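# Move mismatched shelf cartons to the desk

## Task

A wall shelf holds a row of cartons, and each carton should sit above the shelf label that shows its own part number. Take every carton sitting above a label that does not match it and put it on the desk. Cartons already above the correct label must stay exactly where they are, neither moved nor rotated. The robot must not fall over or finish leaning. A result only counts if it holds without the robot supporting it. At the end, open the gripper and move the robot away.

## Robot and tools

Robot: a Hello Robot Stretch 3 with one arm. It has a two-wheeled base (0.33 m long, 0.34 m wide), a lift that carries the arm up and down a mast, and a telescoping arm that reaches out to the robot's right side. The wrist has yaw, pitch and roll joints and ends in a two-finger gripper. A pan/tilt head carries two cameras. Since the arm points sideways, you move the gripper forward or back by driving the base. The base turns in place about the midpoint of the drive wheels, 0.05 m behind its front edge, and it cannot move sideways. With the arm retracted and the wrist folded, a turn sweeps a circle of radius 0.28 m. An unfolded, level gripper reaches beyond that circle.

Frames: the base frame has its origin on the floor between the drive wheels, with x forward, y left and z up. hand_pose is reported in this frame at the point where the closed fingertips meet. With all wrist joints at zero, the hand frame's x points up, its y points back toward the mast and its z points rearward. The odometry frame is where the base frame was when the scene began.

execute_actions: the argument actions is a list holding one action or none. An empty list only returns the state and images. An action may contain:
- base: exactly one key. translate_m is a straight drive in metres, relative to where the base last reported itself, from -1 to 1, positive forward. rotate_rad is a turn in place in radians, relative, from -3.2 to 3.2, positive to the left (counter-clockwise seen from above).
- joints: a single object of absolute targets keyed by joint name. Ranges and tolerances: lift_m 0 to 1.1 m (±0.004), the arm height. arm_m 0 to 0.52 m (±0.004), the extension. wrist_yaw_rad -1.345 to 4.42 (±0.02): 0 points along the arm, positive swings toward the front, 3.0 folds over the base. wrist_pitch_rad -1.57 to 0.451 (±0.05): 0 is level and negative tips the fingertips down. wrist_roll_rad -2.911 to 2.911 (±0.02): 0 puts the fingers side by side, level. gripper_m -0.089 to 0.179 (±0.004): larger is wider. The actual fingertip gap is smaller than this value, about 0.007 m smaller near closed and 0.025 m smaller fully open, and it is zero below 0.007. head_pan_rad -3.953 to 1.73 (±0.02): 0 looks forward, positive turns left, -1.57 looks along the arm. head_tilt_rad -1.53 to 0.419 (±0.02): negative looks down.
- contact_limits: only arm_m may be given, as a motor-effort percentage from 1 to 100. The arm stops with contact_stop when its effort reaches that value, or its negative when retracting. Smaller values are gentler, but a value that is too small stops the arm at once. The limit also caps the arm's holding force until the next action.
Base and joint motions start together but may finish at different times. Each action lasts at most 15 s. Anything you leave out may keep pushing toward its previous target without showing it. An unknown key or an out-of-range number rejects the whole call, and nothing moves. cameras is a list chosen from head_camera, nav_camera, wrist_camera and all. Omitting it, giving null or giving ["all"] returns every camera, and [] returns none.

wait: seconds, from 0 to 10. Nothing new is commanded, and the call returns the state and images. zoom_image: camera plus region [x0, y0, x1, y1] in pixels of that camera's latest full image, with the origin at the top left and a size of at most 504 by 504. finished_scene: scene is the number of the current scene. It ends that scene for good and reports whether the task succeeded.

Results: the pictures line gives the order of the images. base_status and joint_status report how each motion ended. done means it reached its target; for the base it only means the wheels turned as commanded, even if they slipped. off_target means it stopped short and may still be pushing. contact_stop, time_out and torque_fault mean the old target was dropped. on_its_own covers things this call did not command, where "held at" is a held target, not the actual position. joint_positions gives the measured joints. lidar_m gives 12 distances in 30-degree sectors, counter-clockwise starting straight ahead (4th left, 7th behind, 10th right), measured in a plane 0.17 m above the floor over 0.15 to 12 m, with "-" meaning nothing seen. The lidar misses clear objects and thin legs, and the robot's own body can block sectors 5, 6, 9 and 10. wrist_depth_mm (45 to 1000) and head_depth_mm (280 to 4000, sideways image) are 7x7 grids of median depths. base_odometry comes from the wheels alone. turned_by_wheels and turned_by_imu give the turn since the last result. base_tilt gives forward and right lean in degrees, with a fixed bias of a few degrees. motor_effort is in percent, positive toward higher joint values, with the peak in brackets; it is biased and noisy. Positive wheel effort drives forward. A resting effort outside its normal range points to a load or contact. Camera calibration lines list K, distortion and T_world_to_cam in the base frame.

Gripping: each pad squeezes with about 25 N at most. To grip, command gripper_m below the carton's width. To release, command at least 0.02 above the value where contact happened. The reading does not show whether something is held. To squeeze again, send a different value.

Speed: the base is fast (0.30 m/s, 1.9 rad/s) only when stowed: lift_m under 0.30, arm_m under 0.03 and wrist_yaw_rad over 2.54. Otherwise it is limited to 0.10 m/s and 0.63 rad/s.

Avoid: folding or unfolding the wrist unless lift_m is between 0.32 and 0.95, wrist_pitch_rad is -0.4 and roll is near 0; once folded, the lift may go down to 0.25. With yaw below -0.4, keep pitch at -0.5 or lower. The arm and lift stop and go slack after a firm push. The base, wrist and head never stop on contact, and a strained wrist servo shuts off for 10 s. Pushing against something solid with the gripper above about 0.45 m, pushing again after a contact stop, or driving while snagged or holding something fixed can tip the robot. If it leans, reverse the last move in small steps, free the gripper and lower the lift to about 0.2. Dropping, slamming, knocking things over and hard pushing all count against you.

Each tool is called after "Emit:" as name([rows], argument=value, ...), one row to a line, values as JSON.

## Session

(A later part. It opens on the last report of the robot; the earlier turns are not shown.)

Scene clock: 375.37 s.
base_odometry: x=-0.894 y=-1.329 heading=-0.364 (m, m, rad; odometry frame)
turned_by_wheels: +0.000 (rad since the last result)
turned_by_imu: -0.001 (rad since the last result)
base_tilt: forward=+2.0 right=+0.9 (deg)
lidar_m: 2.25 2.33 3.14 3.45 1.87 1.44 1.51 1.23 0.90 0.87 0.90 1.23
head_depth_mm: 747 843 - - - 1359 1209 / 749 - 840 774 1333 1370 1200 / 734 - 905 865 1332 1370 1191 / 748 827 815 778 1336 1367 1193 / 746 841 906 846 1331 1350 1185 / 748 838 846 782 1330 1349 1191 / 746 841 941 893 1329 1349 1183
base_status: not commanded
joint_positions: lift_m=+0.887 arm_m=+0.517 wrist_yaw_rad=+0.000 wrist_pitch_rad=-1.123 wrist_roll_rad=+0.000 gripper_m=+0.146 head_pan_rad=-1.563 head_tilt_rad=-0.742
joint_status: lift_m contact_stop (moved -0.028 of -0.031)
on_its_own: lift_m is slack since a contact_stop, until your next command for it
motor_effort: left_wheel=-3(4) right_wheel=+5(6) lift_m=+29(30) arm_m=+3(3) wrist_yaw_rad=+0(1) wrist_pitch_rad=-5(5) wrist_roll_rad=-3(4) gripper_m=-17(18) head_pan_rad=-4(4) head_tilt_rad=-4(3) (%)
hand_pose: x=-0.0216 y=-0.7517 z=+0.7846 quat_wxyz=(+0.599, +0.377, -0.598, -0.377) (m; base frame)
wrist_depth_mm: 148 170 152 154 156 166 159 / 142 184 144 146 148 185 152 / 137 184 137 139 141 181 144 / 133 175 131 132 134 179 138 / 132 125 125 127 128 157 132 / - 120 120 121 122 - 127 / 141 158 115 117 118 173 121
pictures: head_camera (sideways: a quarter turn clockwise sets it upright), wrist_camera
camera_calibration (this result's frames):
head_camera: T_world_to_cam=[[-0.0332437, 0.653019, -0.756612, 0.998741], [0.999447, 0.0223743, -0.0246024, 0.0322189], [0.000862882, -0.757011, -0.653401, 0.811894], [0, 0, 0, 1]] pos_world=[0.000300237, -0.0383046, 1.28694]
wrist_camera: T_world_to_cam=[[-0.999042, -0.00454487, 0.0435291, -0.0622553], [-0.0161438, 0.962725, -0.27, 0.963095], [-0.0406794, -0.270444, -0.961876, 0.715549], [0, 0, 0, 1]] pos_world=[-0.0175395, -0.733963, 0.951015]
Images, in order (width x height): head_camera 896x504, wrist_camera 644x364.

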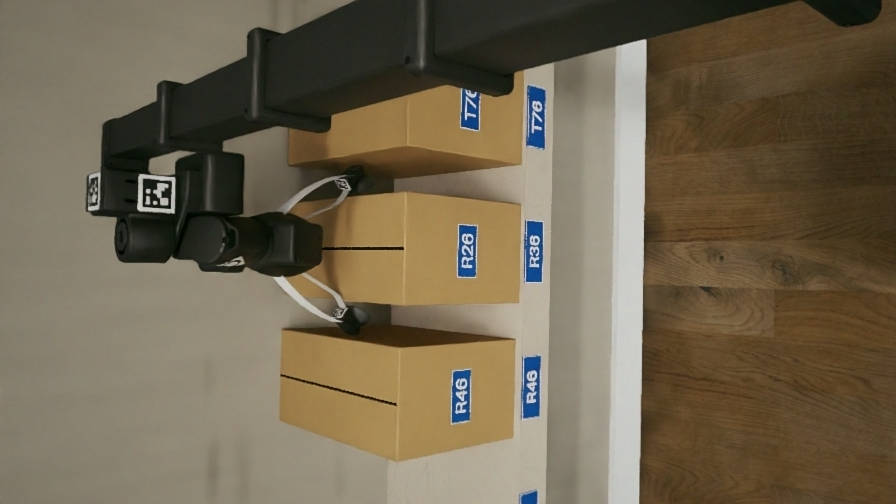

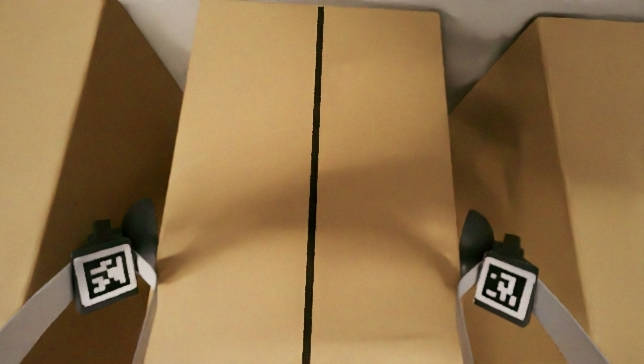

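Struts rest on the carton edges; grip.

Emit:
execute_actions([
  {"joints":{"gripper_m":0.085,"lift_m":0.893}},
], cameras=[])

Emit:
execute_actions([
  {"joints":{"lift_m":0.925,"gripper_m":0.08}},
], cameras=["wrist_camera","head_camera"])

Scene clock: 381.13 s.
base_odometry: x=-0.894 y=-1.329 heading=-0.364 (m, m, rad; odometry frame)
turned_by_wheels: +0.000 (rad since the last result)
turned_by_imu: -0.001 (rad since the last result)
base_tilt: forward=+1.9 right=+0.7 (deg)
lidar_m: 2.24 2.33 3.15 3.46 1.87 1.44 1.50 1.23 0.90 0.87 0.90 1.23
head_depth_mm: 750 841 - - 1381 1367 1203 / 751 - 823 779 1333 1380 1202 / 736 - 907 868 1344 1370 1195 / 749 828 824 774 1325 1373 1194 / 751 840 903 846 1333 1360 1192 / 749 839 846 782 1338 1356 1188 / 745 840 939 891 1332 1349 1182
base_status: not commanded
joint_positions: lift_m=+0.893 arm_m=+0.517 wrist_yaw_rad=+0.000 wrist_pitch_rad=-1.119 wrist_roll_rad=+0.000 gripper_m=+0.116 head_pan_rad=-1.563 head_tilt_rad=-0.742
joint_status: gripper_m off_target (ended at +0.116, target +0.085); the others done
motor_effort: left_wheel=-4(5) right_wheel=+5(6) lift_m=+34(45) arm_m=+2(2) wrist_yaw_rad=-1(0) wrist_pitch_rad=-6(7) wrist_roll_rad=-3(3) gripper_m=-100(100) head_pan_rad=-4(5) head_tilt_rad=-4(3) (%)
hand_pose: x=-0.0216 y=-0.7525 z=+0.7904 quat_wxyz=(+0.599, +0.376, -0.599, -0.376) (m; base frame)
wrist_depth_mm: 156 170 161 162 163 166 166 / 148 184 152 154 156 184 160 / 143 186 144 147 148 182 152 / 137 175 138 139 141 179 144 / 135 156 131 133 134 166 138 / 132 125 126 127 129 - 132 / 142 169 121 122 124 184 127
pictures: none
No camera images: the call's "cameras" was empty. Leave "cameras" out to get every camera's image.

Scene clock: 382.57 s.
base_odometry: x=-0.894 y=-1.329 heading=-0.364 (m, m, rad; odometry frame)
turned_by_wheels: +0.000 (rad since the last result)
turned_by_imu: +0.000 (rad since the last result)
base_tilt: forward=+2.0 right=+0.8 (deg)
lidar_m: 2.24 2.33 3.14 3.49 1.87 1.44 1.50 1.23 0.90 0.86 0.90 1.23
head_depth_mm: 748 816 - - 1348 1379 1204 / 735 - 834 777 1337 1360 1196 / 724 873 906 868 1328 1366 1192 / 737 - 785 776 1342 1364 1193 / 748 842 884 843 1332 1354 1193 / 746 841 848 784 1333 1357 1186 / 746 842 944 889 1342 1354 1184
base_status: not commanded
joint_positions: lift_m=+0.924 arm_m=+0.517 wrist_yaw_rad=+0.000 wrist_pitch_rad=-1.135 wrist_roll_rad=-0.001 gripper_m=+0.090 head_pan_rad=-1.563 head_tilt_rad=-0.742
joint_status: gripper_m off_target (ended at +0.090, target +0.080); the others done
motor_effort: left_wheel=-1(3) right_wheel=+2(5) lift_m=+46(48) arm_m=+2(2) wrist_yaw_rad=-1(0) wrist_pitch_rad=+2(9) wrist_roll_rad=-2(3) gripper_m=-100(100) head_pan_rad=-5(4) head_tilt_rad=-3(3) (%)
hand_pose: x=-0.0216 y=-0.7486 z=+0.8204 quat_wxyz=(+0.597, +0.381, -0.595, -0.380) (m; base frame)
wrist_depth_mm: 181 184 152 155 158 176 174 / 176 185 147 149 152 192 190 / 169 185 142 143 145 184 182 / 161 175 137 139 141 179 173 / 156 156 132 134 135 167 166 / 151 129 128 130 131 159 159 / 144 170 124 125 127 184 153
pictures: head_camera (sideways: a quarter turn clockwise sets it upright), wrist_camera
camera_calibration (this result's frames):
head_camera: T_world_to_cam=[[-0.0332438, 0.653018, -0.756612, 0.998741], [0.999447, 0.0223744, -0.0246024, 0.0322189], [0.000862973, -0.757011, -0.653401, 0.811894], [0, 0, 0, 1]] pos_world=[0.000300242, -0.0383046, 1.28694]
wrist_camera: T_world_to_cam=[[-0.999027, -0.00559642, 0.0437554, -0.0647844], [-0.0167081, 0.966021, -0.257924, 0.962406], [-0.0408252, -0.258404, -0.965174, 0.762568], [0, 0, 0, 1]] pos_world=[-0.0175094, -0.733017, 0.987073]
Images, in order (width x height): head_camera 896x504, wrist_camera 644x364.

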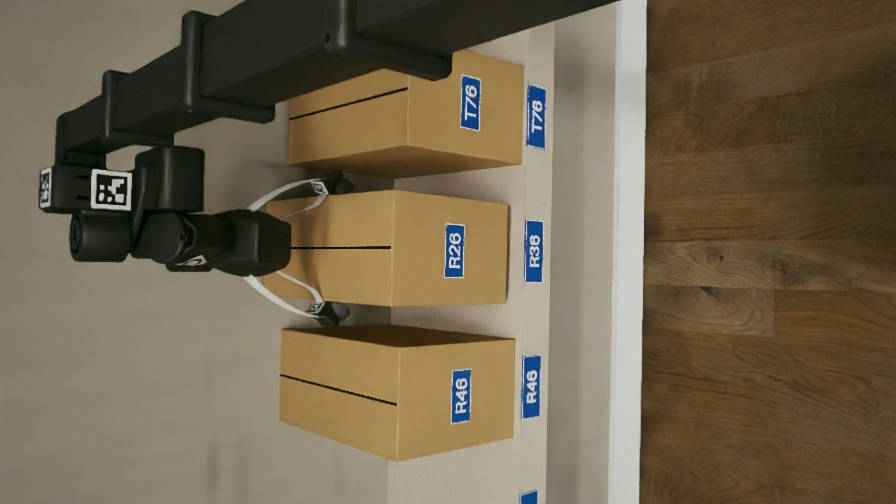

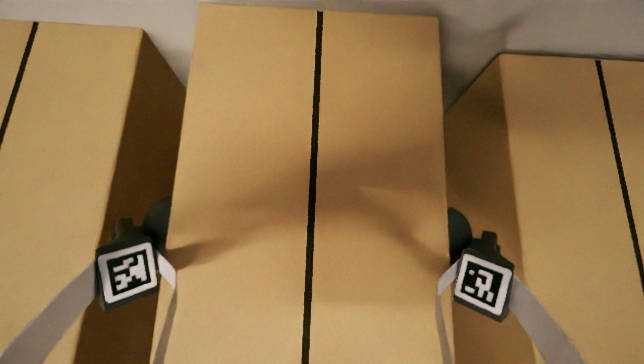

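Emit:
execute_actions([
  {"joints":{"arm_m":0.17,"gripper_m":0.088}},
], cameras=["wrist_camera","head_camera"])

Emit:
execute_actions([
  {"base":{"rotate_rad":1.55},"joints":{"lift_m":1.05,"head_pan_rad":0,"head_tilt_rad":-0.6}},
], cameras=[])

Emit:
execute_actions([
  {"base":{"translate_m":1.0}},
], cameras=[])

Emit:
execute_actions([
  {"base":{"translate_m":1.0}},
], cameras=["wrist_camera","head_camera"])

Scene clock: 390.40 s.
base_odometry: x=-0.894 y=-1.329 heading=-0.364 (m, m, rad; odometry frame)
turned_by_wheels: +0.000 (rad since the last result)
turned_by_imu: -0.001 (rad since the last result)
base_tilt: forward=+1.9 right=+0.8 (deg)
lidar_m: 2.24 2.33 3.14 3.48 1.86 1.44 1.50 1.23 0.90 0.86 0.90 1.23
head_depth_mm: 749 841 - - 1340 1381 1205 / 751 827 - - 1339 1377 1202 / 750 841 - - 529 488 1170 / 748 840 919 - 519 486 1151 / 747 841 924 843 554 495 1163 / 747 839 848 779 1328 1350 1178 / 746 839 944 887 1333 1352 1178
base_status: not commanded
joint_positions: lift_m=+0.924 arm_m=+0.170 wrist_yaw_rad=+0.000 wrist_pitch_rad=-1.136 wrist_roll_rad=-0.001 gripper_m=+0.095 head_pan_rad=-1.563 head_tilt_rad=-0.742
joint_status: gripper_m off_target (ended at +0.095, target +0.088); the others done
on_its_own: gripper_m is held at +0.094, not at your +0.088, by its stall guard, which is not easing now
motor_effort: left_wheel=-1(1) right_wheel=+2(2) lift_m=+46(46) arm_m=-3(3) wrist_yaw_rad=+0(0) wrist_pitch_rad=+3(3) wrist_roll_rad=-3(2) gripper_m=-62(100) head_pan_rad=-4(5) head_tilt_rad=-3(3) (%)
hand_pose: x=-0.0216 y=-0.4013 z=+0.8204 quat_wxyz=(+0.596, +0.381, -0.595, -0.381) (m; base frame)
wrist_depth_mm: 396 324 153 154 157 301 630 / 404 396 147 149 151 393 791 / - - 142 144 146 - - / - 963 137 138 141 - - / 950 958 132 134 136 - - / 900 128 128 130 132 956 975 / 872 881 124 126 127 905 940
pictures: head_camera (sideways: a quarter turn clockwise sets it upright), wrist_camera
camera_calibration (this result's frames):
head_camera: T_world_to_cam=[[-0.0332438, 0.653019, -0.756612, 0.998741], [0.999447, 0.0223746, -0.0246024, 0.0322189], [0.000863063, -0.757011, -0.653401, 0.811894], [0, 0, 0, 1]] pos_world=[0.000300246, -0.0383046, 1.28694]
wrist_camera: T_world_to_cam=[[-0.999027, -0.00563598, 0.0437506, -0.0628491], [-0.0167074, 0.966258, -0.257033, 0.626197], [-0.0408257, -0.257513, -0.965412, 0.852802], [0, 0, 0, 1]] pos_world=[-0.0175095, -0.385815, 0.987008]
Images, in order (width x height): head_camera 896x504, wrist_camera 644x364.

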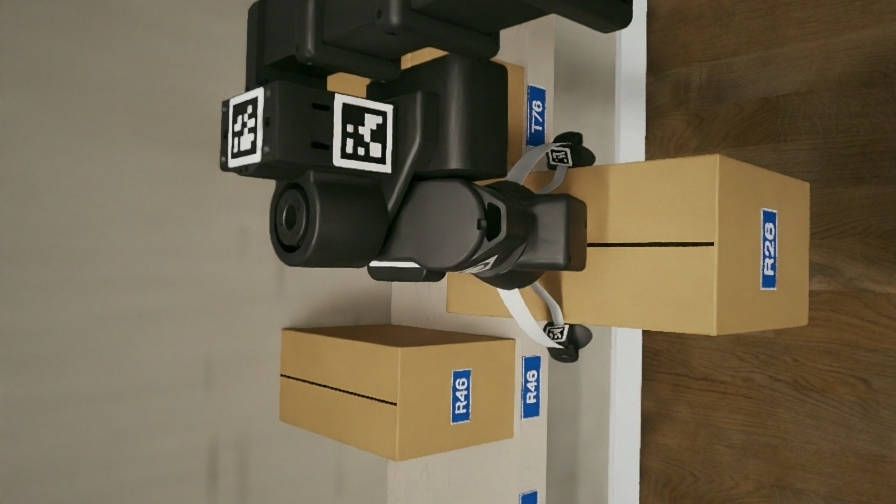

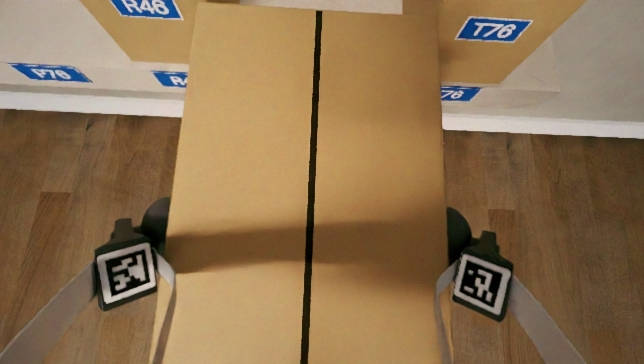

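Scene clock: 393.80 s.
base_odometry: x=-0.894 y=-1.329 heading=+1.186 (m, m, rad; odometry frame)
turned_by_wheels: +1.550 (rad since the last result)
turned_by_imu: +1.570 (rad since the last result)
base_tilt: forward=+2.0 right=+0.9 (deg)
lidar_m: 3.45 1.87 1.44 1.50 1.25 0.91 0.87 0.89 1.21 2.24 2.31 3.11
head_depth_mm: 3427 3720 3145 2323 1818 1505 1287 / 3391 3707 3136 2302 1828 1494 1267 / 3342 3623 3102 2283 1819 1494 1276 / 3293 3752 3073 2263 1807 1497 1263 / 3320 3681 3098 2262 1797 1483 1266 / 3313 3650 3036 2267 1779 1478 1260 / 3366 3687 3013 2215 1784 1474 1258
base_status: done
joint_positions: lift_m=+1.049 arm_m=+0.170 wrist_yaw_rad=+0.000 wrist_pitch_rad=-1.136 wrist_roll_rad=-0.001 gripper_m=+0.095 head_pan_rad=-0.007 head_tilt_rad=-0.606
joint_status: all done
on_its_own: gripper_m is held at +0.094, not at your +0.088, by its stall guard, which is not easing now
motor_effort: left_wheel=-4(9) right_wheel=+3(10) lift_m=+46(45) arm_m=-3(3) wrist_yaw_rad=+0(1) wrist_pitch_rad=+3(3) wrist_roll_rad=-3(2) gripper_m=-63(62) head_pan_rad=+4(47) head_tilt_rad=+3(15) (%)
hand_pose: x=-0.0216 y=-0.4013 z=+0.9453 quat_wxyz=(+0.596, +0.381, -0.595, -0.381) (m; base frame)
wrist_depth_mm: - - 153 154 157 - 949 / - - 146 149 151 - 926 / - - 141 144 145 - 929 / - - 137 138 141 - 927 / - - 132 134 136 - 942 / - 128 129 130 131 - 921 / 979 987 125 126 128 - 861
pictures: none
No camera images: the call's "cameras" was empty. Leave "cameras" out to get every camera's image.

Scene clock: 404.73 s.
base_odometry: x=-0.518 y=-0.402 heading=+1.186 (m, m, rad; odometry frame)
turned_by_wheels: +0.000 (rad since the last result)
turned_by_imu: +0.000 (rad since the last result)
base_tilt: forward=+2.0 right=+0.8 (deg)
lidar_m: 2.49 2.20 1.24 1.15 1.57 1.94 1.86 1.91 2.31 2.23 2.30 2.99
head_depth_mm: 2525 2771 2993 2319 1842 1506 1288 / 2504 2459 2958 2312 1829 1496 1284 / 2508 2379 2949 2288 1809 1489 1271 / 2511 2355 2951 2263 1813 1487 1269 / 2512 2528 2894 2273 1791 1486 1265 / 2453 2467 2913 2253 1805 1481 1262 / 2480 2389 2786 2242 1775 1466 1262
base_status: done
joint_positions: lift_m=+1.049 arm_m=+0.170 wrist_yaw_rad=+0.000 wrist_pitch_rad=-1.136 wrist_roll_rad=-0.001 gripper_m=+0.095 head_pan_rad=-0.007 head_tilt_rad=-0.606
joint_status: not commanded
on_its_own: gripper_m is held at +0.094, not at your +0.088, by its stall guard, which is not easing now
motor_effort: left_wheel=-3(4) right_wheel=+3(8) lift_m=+46(45) arm_m=-3(4) wrist_yaw_rad=-1(0) wrist_pitch_rad=+3(3) wrist_roll_rad=-2(2) gripper_m=-63(63) head_pan_rad=+4(4) head_tilt_rad=+2(2) (%)
hand_pose: x=-0.0216 y=-0.4013 z=+0.9453 quat_wxyz=(+0.596, +0.381, -0.595, -0.381) (m; base frame)
wrist_depth_mm: - - 153 154 158 - - / - - 147 148 150 - - / - - 141 144 146 - - / - - 137 139 141 - - / - - 133 134 136 - - / - 128 128 130 131 - - / 970 980 124 126 127 - -
pictures: none
No camera images: the call's "cameras" was empty. Leave "cameras" out to get every camera's image.

Scene clock: 415.70 s.
base_odometry: x=-0.142 y=+0.525 heading=+1.186 (m, m, rad; odometry frame)
turned_by_wheels: +0.000 (rad since the last result)
turned_by_imu: +0.000 (rad since the last result)
base_tilt: forward=+1.9 right=+0.8 (deg)
lidar_m: 1.89 1.60 1.60 1.16 1.54 2.16 2.85 2.94 2.30 2.20 2.26 1.52
head_depth_mm: 1652 1803 1411 2153 1833 1514 1285 / 1634 1782 1331 2149 1818 1504 1279 / 1644 1740 1210 2156 1827 1498 1270 / 1631 1766 1371 2181 1793 1479 1275 / 1622 1758 1374 2162 1800 1489 1264 / 1608 1769 1358 2169 1787 1482 1267 / 1612 1755 1338 2132 1772 1470 1252
base_status: done
joint_positions: lift_m=+1.049 arm_m=+0.170 wrist_yaw_rad=+0.000 wrist_pitch_rad=-1.136 wrist_roll_rad=-0.001 gripper_m=+0.095 head_pan_rad=-0.007 head_tilt_rad=-0.606
joint_status: not commanded
on_its_own: gripper_m is held at +0.094, not at your +0.088, by its stall guard, which is not easing now
motor_effort: left_wheel=-3(4) right_wheel=+3(9) lift_m=+46(46) arm_m=-3(3) wrist_yaw_rad=+0(0) wrist_pitch_rad=+3(3) wrist_roll_rad=-2(3) gripper_m=-63(61) head_pan_rad=+3(3) head_tilt_rad=+3(2) (%)
hand_pose: x=-0.0216 y=-0.4013 z=+0.9453 quat_wxyz=(+0.596, +0.381, -0.595, -0.381) (m; base frame)
wrist_depth_mm: - - 153 154 157 - - / - - 146 148 151 - - / - - 141 143 145 - - / - - 137 139 141 - - / - - 133 134 136 - - / - 128 128 130 132 - - / 985 964 124 125 127 - -
pictures: head_camera (sideways: a quarter turn clockwise sets it upright), wrist_camera
camera_calibration (this result's frames):
head_camera: T_world_to_cam=[[-0.544323, -0.0244887, -0.838518, 1.10863], [-0.00430337, 0.999642, -0.0264008, 0.0406876], [0.838864, -0.0107621, -0.544234, 0.664765], [0, 0, 0, 1]] pos_world=[0.0459825, -0.00636978, 1.29247]
wrist_camera: T_world_to_cam=[[-0.999026, -0.00564978, 0.0437566, -0.0683286], [-0.0167218, 0.966261, -0.257021, 0.658312], [-0.0408282, -0.257503, -0.965415, 0.973474], [0, 0, 0, 1]] pos_world=[-0.0175087, -0.385816, 1.112]
Images, in order (width x height): head_camera 896x504, wrist_camera 644x364.

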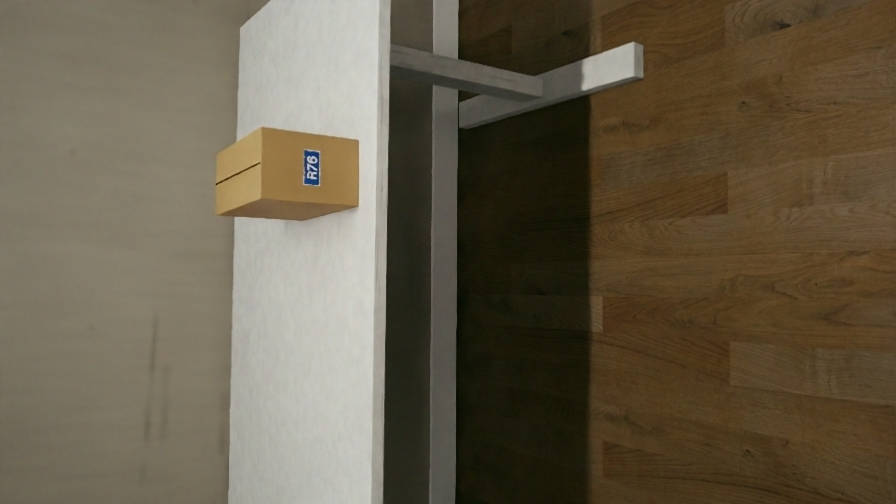

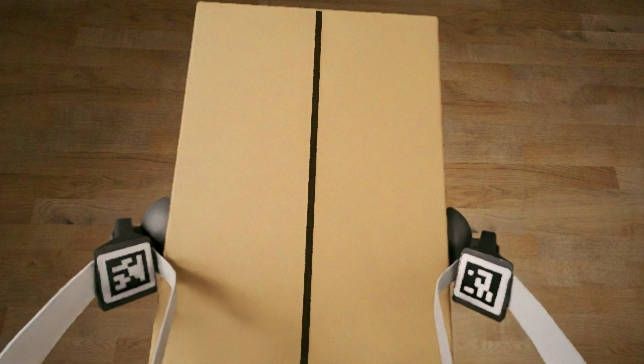

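Emit:
execute_actions([
  {"base":{"translate_m":0.56}},
], cameras=[])

Emit:
execute_actions([
  {"base":{"rotate_rad":1.552},"joints":{"head_pan_rad":-1.57,"head_tilt_rad":-0.7}},
], cameras=[])

Emit:
execute_actions([
  {"base":{"translate_m":0.1},"joints":{"arm_m":0.5}},
], cameras=["head_camera"])

Scene clock: 425.80 s.
base_odometry: x=+0.068 y=+1.044 heading=+1.185 (m, m, rad; odometry frame)
turned_by_wheels: +0.000 (rad since the last result)
turned_by_imu: -0.001 (rad since the last result)
base_tilt: forward=+2.1 right=+0.9 (deg)
lidar_m: 1.33 1.12 1.61 1.54 1.40 2.01 3.39 3.16 2.29 2.18 1.93 1.02
head_depth_mm: 1146 1272 1347 955 788 1402 1276 / 1143 1264 1337 719 762 1496 1280 / 1141 1260 1336 854 774 1503 1280 / 1135 1256 1333 1011 800 1489 1261 / 1137 1249 1317 1005 795 1479 1264 / 1137 1250 1332 999 791 1487 1267 / 1123 1237 1313 992 791 1481 1255
base_status: done
joint_positions: lift_m=+1.049 arm_m=+0.170 wrist_yaw_rad=+0.000 wrist_pitch_rad=-1.136 wrist_roll_rad=-0.001 gripper_m=+0.095 head_pan_rad=-0.007 head_tilt_rad=-0.606
joint_status: not commanded
on_its_own: gripper_m is held at +0.094, not at your +0.088, by its stall guard, which is not easing now
motor_effort: left_wheel=-3(6) right_wheel=+3(9) lift_m=+46(46) arm_m=-4(3) wrist_yaw_rad=-1(1) wrist_pitch_rad=+3(3) wrist_roll_rad=-2(2) gripper_m=-63(62) head_pan_rad=+3(3) head_tilt_rad=+3(2) (%)
hand_pose: x=-0.0216 y=-0.4013 z=+0.9453 quat_wxyz=(+0.596, +0.381, -0.595, -0.381) (m; base frame)
wrist_depth_mm: - - 153 154 157 - - / - - 147 149 151 - - / - - 142 144 145 - - / - - 137 138 140 - - / - - 133 134 135 - - / - 128 128 130 132 - - / 975 - 124 126 127 - -
pictures: none
No camera images: the call's "cameras" was empty. Leave "cameras" out to get every camera's image.

Scene clock: 429.20 s.
base_odometry: x=+0.068 y=+1.044 heading=+2.737 (m, m, rad; odometry frame)
turned_by_wheels: +1.552 (rad since the last result)
turned_by_imu: +1.571 (rad since the last result)
base_tilt: forward=+2.0 right=+1.0 (deg)
lidar_m: 1.54 1.24 2.00 3.38 3.21 2.31 2.18 1.96 1.02 1.33 1.12 1.62
head_depth_mm: - - 1090 832 1338 1391 1222 / - - 751 723 807 1390 1230 / - - - 465 409 414 1201 / 1163 1267 - 462 407 414 1184 / 1167 1287 1144 501 416 430 1190 / 1155 1278 1141 889 1537 1393 1203 / 1152 1286 1131 887 1523 1386 1209
base_status: done
joint_positions: lift_m=+1.049 arm_m=+0.170 wrist_yaw_rad=+0.000 wrist_pitch_rad=-1.136 wrist_roll_rad=-0.001 gripper_m=+0.095 head_pan_rad=-1.563 head_tilt_rad=-0.691
joint_status: all done
on_its_own: gripper_m is held at +0.094, not at your +0.088, by its stall guard, which is not easing now
motor_effort: left_wheel=-3(10) right_wheel=+4(10) lift_m=+46(46) arm_m=-4(3) wrist_yaw_rad=+0(0) wrist_pitch_rad=+3(3) wrist_roll_rad=-3(2) gripper_m=-62(62) head_pan_rad=-5(49) head_tilt_rad=-4(14) (%)
hand_pose: x=-0.0216 y=-0.4013 z=+0.9453 quat_wxyz=(+0.596, +0.381, -0.595, -0.381) (m; base frame)
wrist_depth_mm: 446 453 153 155 158 297 480 / 427 436 147 149 151 451 462 / 412 417 142 144 145 435 439 / - - 137 139 141 - - / - - 133 134 136 - - / - 128 128 130 132 - - / 986 - 124 126 128 - -
pictures: none
No camera images: the call's "cameras" was empty. Leave "cameras" out to get every camera's image.

Scene clock: 432.83 s.
base_odometry: x=-0.024 y=+1.083 heading=+2.737 (m, m, rad; odometry frame)
turned_by_wheels: +0.000 (rad since the last result)
turned_by_imu: -0.001 (rad since the last result)
base_tilt: forward=+1.9 right=+0.8 (deg)
lidar_m: 1.45 1.15 1.49 3.38 3.35 2.40 2.28 1.96 1.07 1.33 1.06 1.51
head_depth_mm: 1203 1306 805 751 805 1419 1227 / 1181 1297 1077 861 804 1410 1217 / 1199 1274 726 847 800 1418 1219 / 1143 784 661 722 798 1400 1218 / 1149 1278 1058 866 795 1405 1215 / 1150 1281 1134 890 791 1383 1214 / 1146 1270 1135 883 782 1398 1215
base_status: done
joint_positions: lift_m=+1.049 arm_m=+0.500 wrist_yaw_rad=+0.000 wrist_pitch_rad=-1.136 wrist_roll_rad=-0.001 gripper_m=+0.095 head_pan_rad=-1.563 head_tilt_rad=-0.691
joint_status: all done
on_its_own: gripper_m is held at +0.094, not at your +0.088, by its stall guard, which is not easing now
motor_effort: left_wheel=-3(4) right_wheel=+3(9) lift_m=+46(46) arm_m=+3(4) wrist_yaw_rad=+0(0) wrist_pitch_rad=+3(3) wrist_roll_rad=-3(2) gripper_m=-62(62) head_pan_rad=-5(4) head_tilt_rad=-4(4) (%)
hand_pose: x=-0.0216 y=-0.7306 z=+0.9453 quat_wxyz=(+0.596, +0.381, -0.595, -0.381) (m; base frame)
wrist_depth_mm: 446 447 153 155 158 477 482 / 426 428 147 148 151 455 456 / 408 410 141 144 145 331 239 / 390 392 136 138 140 306 230 / 377 380 133 134 136 291 222 / 358 129 128 130 131 266 212 / 349 344 124 125 127 334 204
pictures: head_camera (sideways: a quarter turn clockwise sets it upright)
camera_calibration (this result's frames):
head_camera: T_world_to_cam=[[-0.0330253, 0.613538, -0.788974, 1.04092], [0.999454, 0.0212248, -0.0253304, 0.0331683], [0.00120463, -0.78938, -0.613904, 0.760513], [0, 0, 0, 1]] pos_world=[0.000310475, -0.0390167, 1.28898]
Images, in order (width x height): head_camera 896x504.

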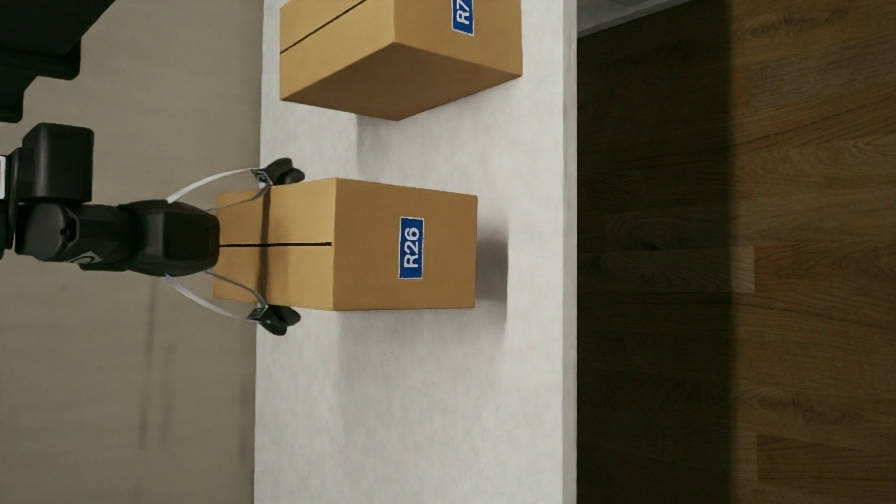

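Emit:
execute_actions([
  {"joints":{"lift_m":0.968}},
], cameras=["head_camera"])

Emit:
execute_actions([
  {"joints":{"gripper_m":0.155}},
], cameras=[])

Emit:
execute_actions([
  {"joints":{"lift_m":1.06}},
], cameras=[])

Emit:
execute_actions([
  {"joints":{"arm_m":0.0}},
], cameras=["head_camera","nav_camera"])

Scene clock: 438.20 s.
base_odometry: x=-0.024 y=+1.083 heading=+2.737 (m, m, rad; odometry frame)
turned_by_wheels: +0.000 (rad since the last result)
turned_by_imu: -0.001 (rad since the last result)
base_tilt: forward=+1.9 right=+0.7 (deg)
lidar_m: 1.45 1.15 1.49 3.39 3.36 2.41 2.28 1.96 1.07 1.33 1.07 1.51
head_depth_mm: 1163 - - 757 805 1423 1224 / 1132 1319 1080 860 802 1419 1222 / 1125 1344 1124 847 801 1419 1222 / 1141 1266 758 714 780 1406 1219 / 1165 1286 1142 862 791 1409 1214 / 1151 1279 1142 889 790 1400 1215 / 1152 1284 1133 882 782 1386 1213
base_status: not commanded
joint_positions: lift_m=+0.970 arm_m=+0.500 wrist_yaw_rad=+0.000 wrist_pitch_rad=-1.133 wrist_roll_rad=-0.002 gripper_m=+0.095 head_pan_rad=-1.563 head_tilt_rad=-0.691
joint_status: lift_m contact_stop (moved -0.080 of -0.081)
on_its_own: gripper_m is held at +0.094, not at your +0.088, by its stall guard, which is still easing; lift_m is slack since a contact_stop, until your next command for it
motor_effort: left_wheel=-2(3) right_wheel=+1(4) lift_m=+29(42) arm_m=+3(3) wrist_yaw_rad=-1(1) wrist_pitch_rad=+1(3) wrist_roll_rad=-1(2) gripper_m=-63(63) head_pan_rad=-5(5) head_tilt_rad=-3(4) (%)
hand_pose: x=-0.0216 y=-0.7314 z=+0.8660 quat_wxyz=(+0.597, +0.380, -0.595, -0.379) (m; base frame)
wrist_depth_mm: 360 366 161 162 381 385 388 / 346 349 152 153 157 369 211 / 329 334 144 147 149 331 212 / 314 315 139 140 143 310 211 / 301 304 133 134 136 290 213 / 291 128 127 129 130 268 214 / 282 280 123 124 125 293 206
pictures: head_camera (sideways: a quarter turn clockwise sets it upright)
camera_calibration (this result's frames):
head_camera: T_world_to_cam=[[-0.0330255, 0.613565, -0.788953, 1.0409], [0.999454, 0.0212257, -0.02533, 0.0331677], [0.00120448, -0.789359, -0.613931, 0.760548], [0, 0, 0, 1]] pos_world=[0.000310472, -0.0390163, 1.28898]
Images, in order (width x height): head_camera 896x504.

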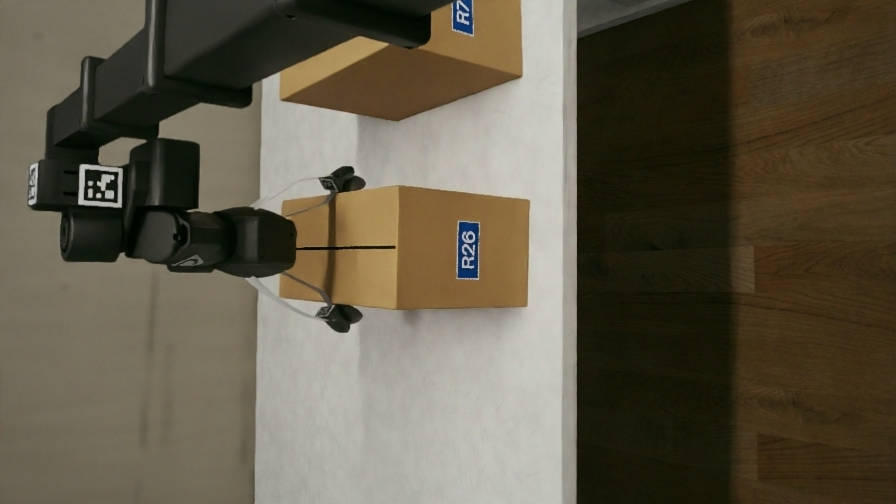

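not run: a stop came earlier in this reply.

not run: a stop came earlier in this reply.

not run: a stop came earlier in this reply.

Emit:
execute_actions([
  {"joints":{"gripper_m":0.155,"lift_m":0.972}},
], cameras=[])

Emit:
execute_actions([
  {"joints":{"lift_m":1.06}},
], cameras=[])

Emit:
execute_actions([
  {"joints":{"arm_m":0.0}},
], cameras=["head_camera","nav_camera"])

Scene clock: 442.07 s.
base_odometry: x=-0.024 y=+1.083 heading=+2.737 (m, m, rad; odometry frame)
turned_by_wheels: +0.000 (rad since the last result)
turned_by_imu: -0.001 (rad since the last result)
base_tilt: forward=+2.0 right=+0.7 (deg)
lidar_m: 1.45 1.15 1.48 3.38 3.36 2.41 2.28 1.95 1.07 1.33 1.06 1.52
head_depth_mm: 1159 - 755 755 805 1411 1230 / 1133 1323 1080 862 803 1420 1233 / 1124 1345 1162 847 801 1398 1228 / 1137 1275 755 712 777 1423 1210 / 1152 1286 1140 863 793 1397 1209 / 1143 1282 1133 887 786 1405 1213 / 1141 1276 1126 881 785 1388 1202
base_status: not commanded
joint_positions: lift_m=+0.971 arm_m=+0.500 wrist_yaw_rad=+0.000 wrist_pitch_rad=-1.133 wrist_roll_rad=-0.003 gripper_m=+0.145 head_pan_rad=-1.563 head_tilt_rad=-0.691
joint_status: gripper_m off_target (ended at +0.145, target +0.155); the others done
motor_effort: left_wheel=-2(2) right_wheel=+2(2) lift_m=+40(40) arm_m=+4(3) wrist_yaw_rad=+0(0) wrist_pitch_rad=+1(2) wrist_roll_rad=-1(2) gripper_m=+99(100) head_pan_rad=-4(4) head_tilt_rad=-4(4) (%)
hand_pose: x=-0.0216 y=-0.7314 z=+0.8679 quat_wxyz=(+0.598, +0.380, -0.595, -0.379) (m; base frame)
wrist_depth_mm: 359 363 158 161 375 382 390 / 343 346 150 153 156 365 211 / 327 334 144 145 148 326 211 / 316 317 138 139 141 311 211 / 301 133 132 133 135 290 212 / 291 208 127 128 129 - 212 / 279 278 122 123 125 291 204
pictures: none
No camera images: the call's "cameras" was empty. Leave "cameras" out to get every camera's image.

Scene clock: 443.70 s.
base_odometry: x=-0.024 y=+1.083 heading=+2.737 (m, m, rad; odometry frame)
turned_by_wheels: +0.000 (rad since the last result)
turned_by_imu: +0.000 (rad since the last result)
base_tilt: forward=+2.0 right=+0.9 (deg)
lidar_m: 1.45 1.15 1.49 3.37 3.35 2.41 2.28 1.95 1.07 1.33 1.06 1.51
head_depth_mm: 1204 1311 803 749 805 1421 1223 / 1176 1310 1074 863 802 1427 1233 / 1195 1302 1116 850 800 1402 1212 / 1140 1333 787 714 778 1404 1221 / 1147 1289 1100 865 792 1404 1214 / 1149 1277 1136 886 786 1396 1210 / 1139 1283 1133 882 787 1398 1207
base_status: not commanded
joint_positions: lift_m=+1.059 arm_m=+0.500 wrist_yaw_rad=+0.000 wrist_pitch_rad=-1.133 wrist_roll_rad=-0.003 gripper_m=+0.155 head_pan_rad=-1.563 head_tilt_rad=-0.691
joint_status: all done
on_its_own: gripper_m moved +0.010 to your old target +0.155
motor_effort: left_wheel=-2(2) right_wheel=+3(3) lift_m=+45(47) arm_m=+4(3) wrist_yaw_rad=+0(0) wrist_pitch_rad=+1(2) wrist_roll_rad=-1(1) gripper_m=+0(100) head_pan_rad=-4(6) head_tilt_rad=-4(4) (%)
hand_pose: x=-0.0216 y=-0.7314 z=+0.9556 quat_wxyz=(+0.598, +0.380, -0.595, -0.379) (m; base frame)
wrist_depth_mm: 463 456 473 480 483 489 497 / 433 442 446 461 468 464 476 / 416 421 417 241 438 329 250 / 399 407 233 231 412 307 239 / 388 391 222 221 397 283 231 / 375 373 213 212 383 - 222 / 358 360 202 202 369 313 213
pictures: none
No camera images: the call's "cameras" was empty. Leave "cameras" out to get every camera's image.

Scene clock: 448.57 s.
base_odometry: x=-0.024 y=+1.083 heading=+2.737 (m, m, rad; odometry frame)
turned_by_wheels: +0.000 (rad since the last result)
turned_by_imu: -0.001 (rad since the last result)
base_tilt: forward=+1.9 right=+0.8 (deg)
lidar_m: 1.45 1.15 1.49 3.40 3.37 2.40 2.28 1.96 1.07 1.33 1.06 1.52
head_depth_mm: 1139 - - - - - 1221 / 1144 - - - - - 1185 / 1130 - - - - - 1176 / 1142 - 753 - - - 1175 / 1154 1285 1099 893 793 1341 1219 / 1152 1276 1137 886 787 1372 1216 / 1147 1282 1128 883 784 1398 1211
base_status: not commanded
joint_positions: lift_m=+1.059 arm_m=+0.000 wrist_yaw_rad=+0.000 wrist_pitch_rad=-1.134 wrist_roll_rad=-0.003 gripper_m=+0.155 head_pan_rad=-1.563 head_tilt_rad=-0.691
joint_status: all done
motor_effort: left_wheel=-2(2) right_wheel=+2(3) lift_m=+45(45) arm_m=-4(4) wrist_yaw_rad=+0(0) wrist_pitch_rad=+1(2) wrist_roll_rad=-1(1) gripper_m=+0(1) head_pan_rad=-4(5) head_tilt_rad=-4(4) (%)
hand_pose: x=-0.0216 y=-0.2319 z=+0.9556 quat_wxyz=(+0.598, +0.381, -0.595, -0.379) (m; base frame)
wrist_depth_mm: 465 469 479 484 486 492 502 / - - - - - - - / - - - - - - - / - - - - - - - / - - - - - - - / - - - - - - - / 995 - - - - - -
pictures: head_camera (sideways: a quarter turn clockwise sets it upright), nav_camera (sideways: a quarter turn counterclockwise sets it upright)
camera_calibration (this result's frames):
head_camera: T_world_to_cam=[[-0.0330254, 0.613565, -0.788953, 1.0409], [0.999454, 0.0212255, -0.02533, 0.0331677], [0.00120438, -0.789359, -0.613931, 0.760548], [0, 0, 0, 1]] pos_world=[0.000310467, -0.0390163, 1.28898]
nav_camera: T_world_to_cam=[[0.0388387, -0.607421, 0.79343, -0.991442], [-0.998867, -0.00174886, 0.047556, -0.00385123], [-0.0274989, -0.794378, -0.606801, 0.751754], [0, 0, 0, 1]] pos_world=[0.0553318, -0.00505259, 1.24299]
Images, in order (width x height): head_camera 896x504, nav_camera 672x504.

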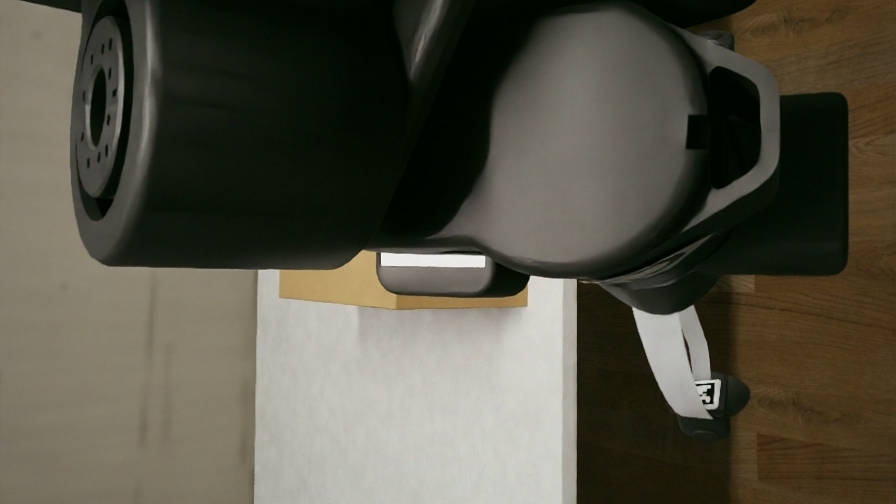

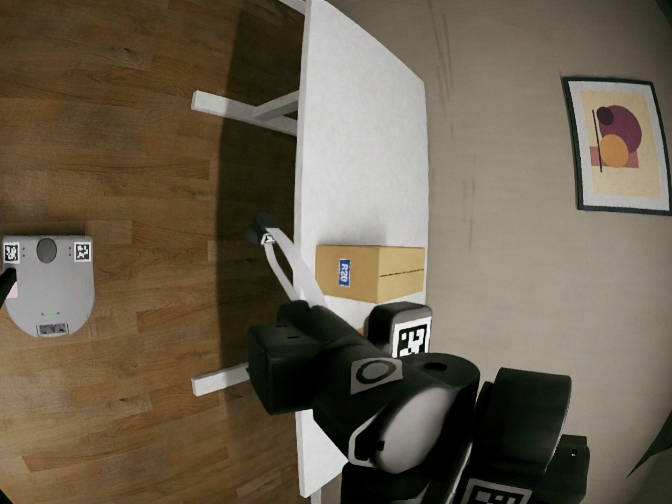

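Emit:
finished_scene(scene=1)

The scene is finished: the task was done.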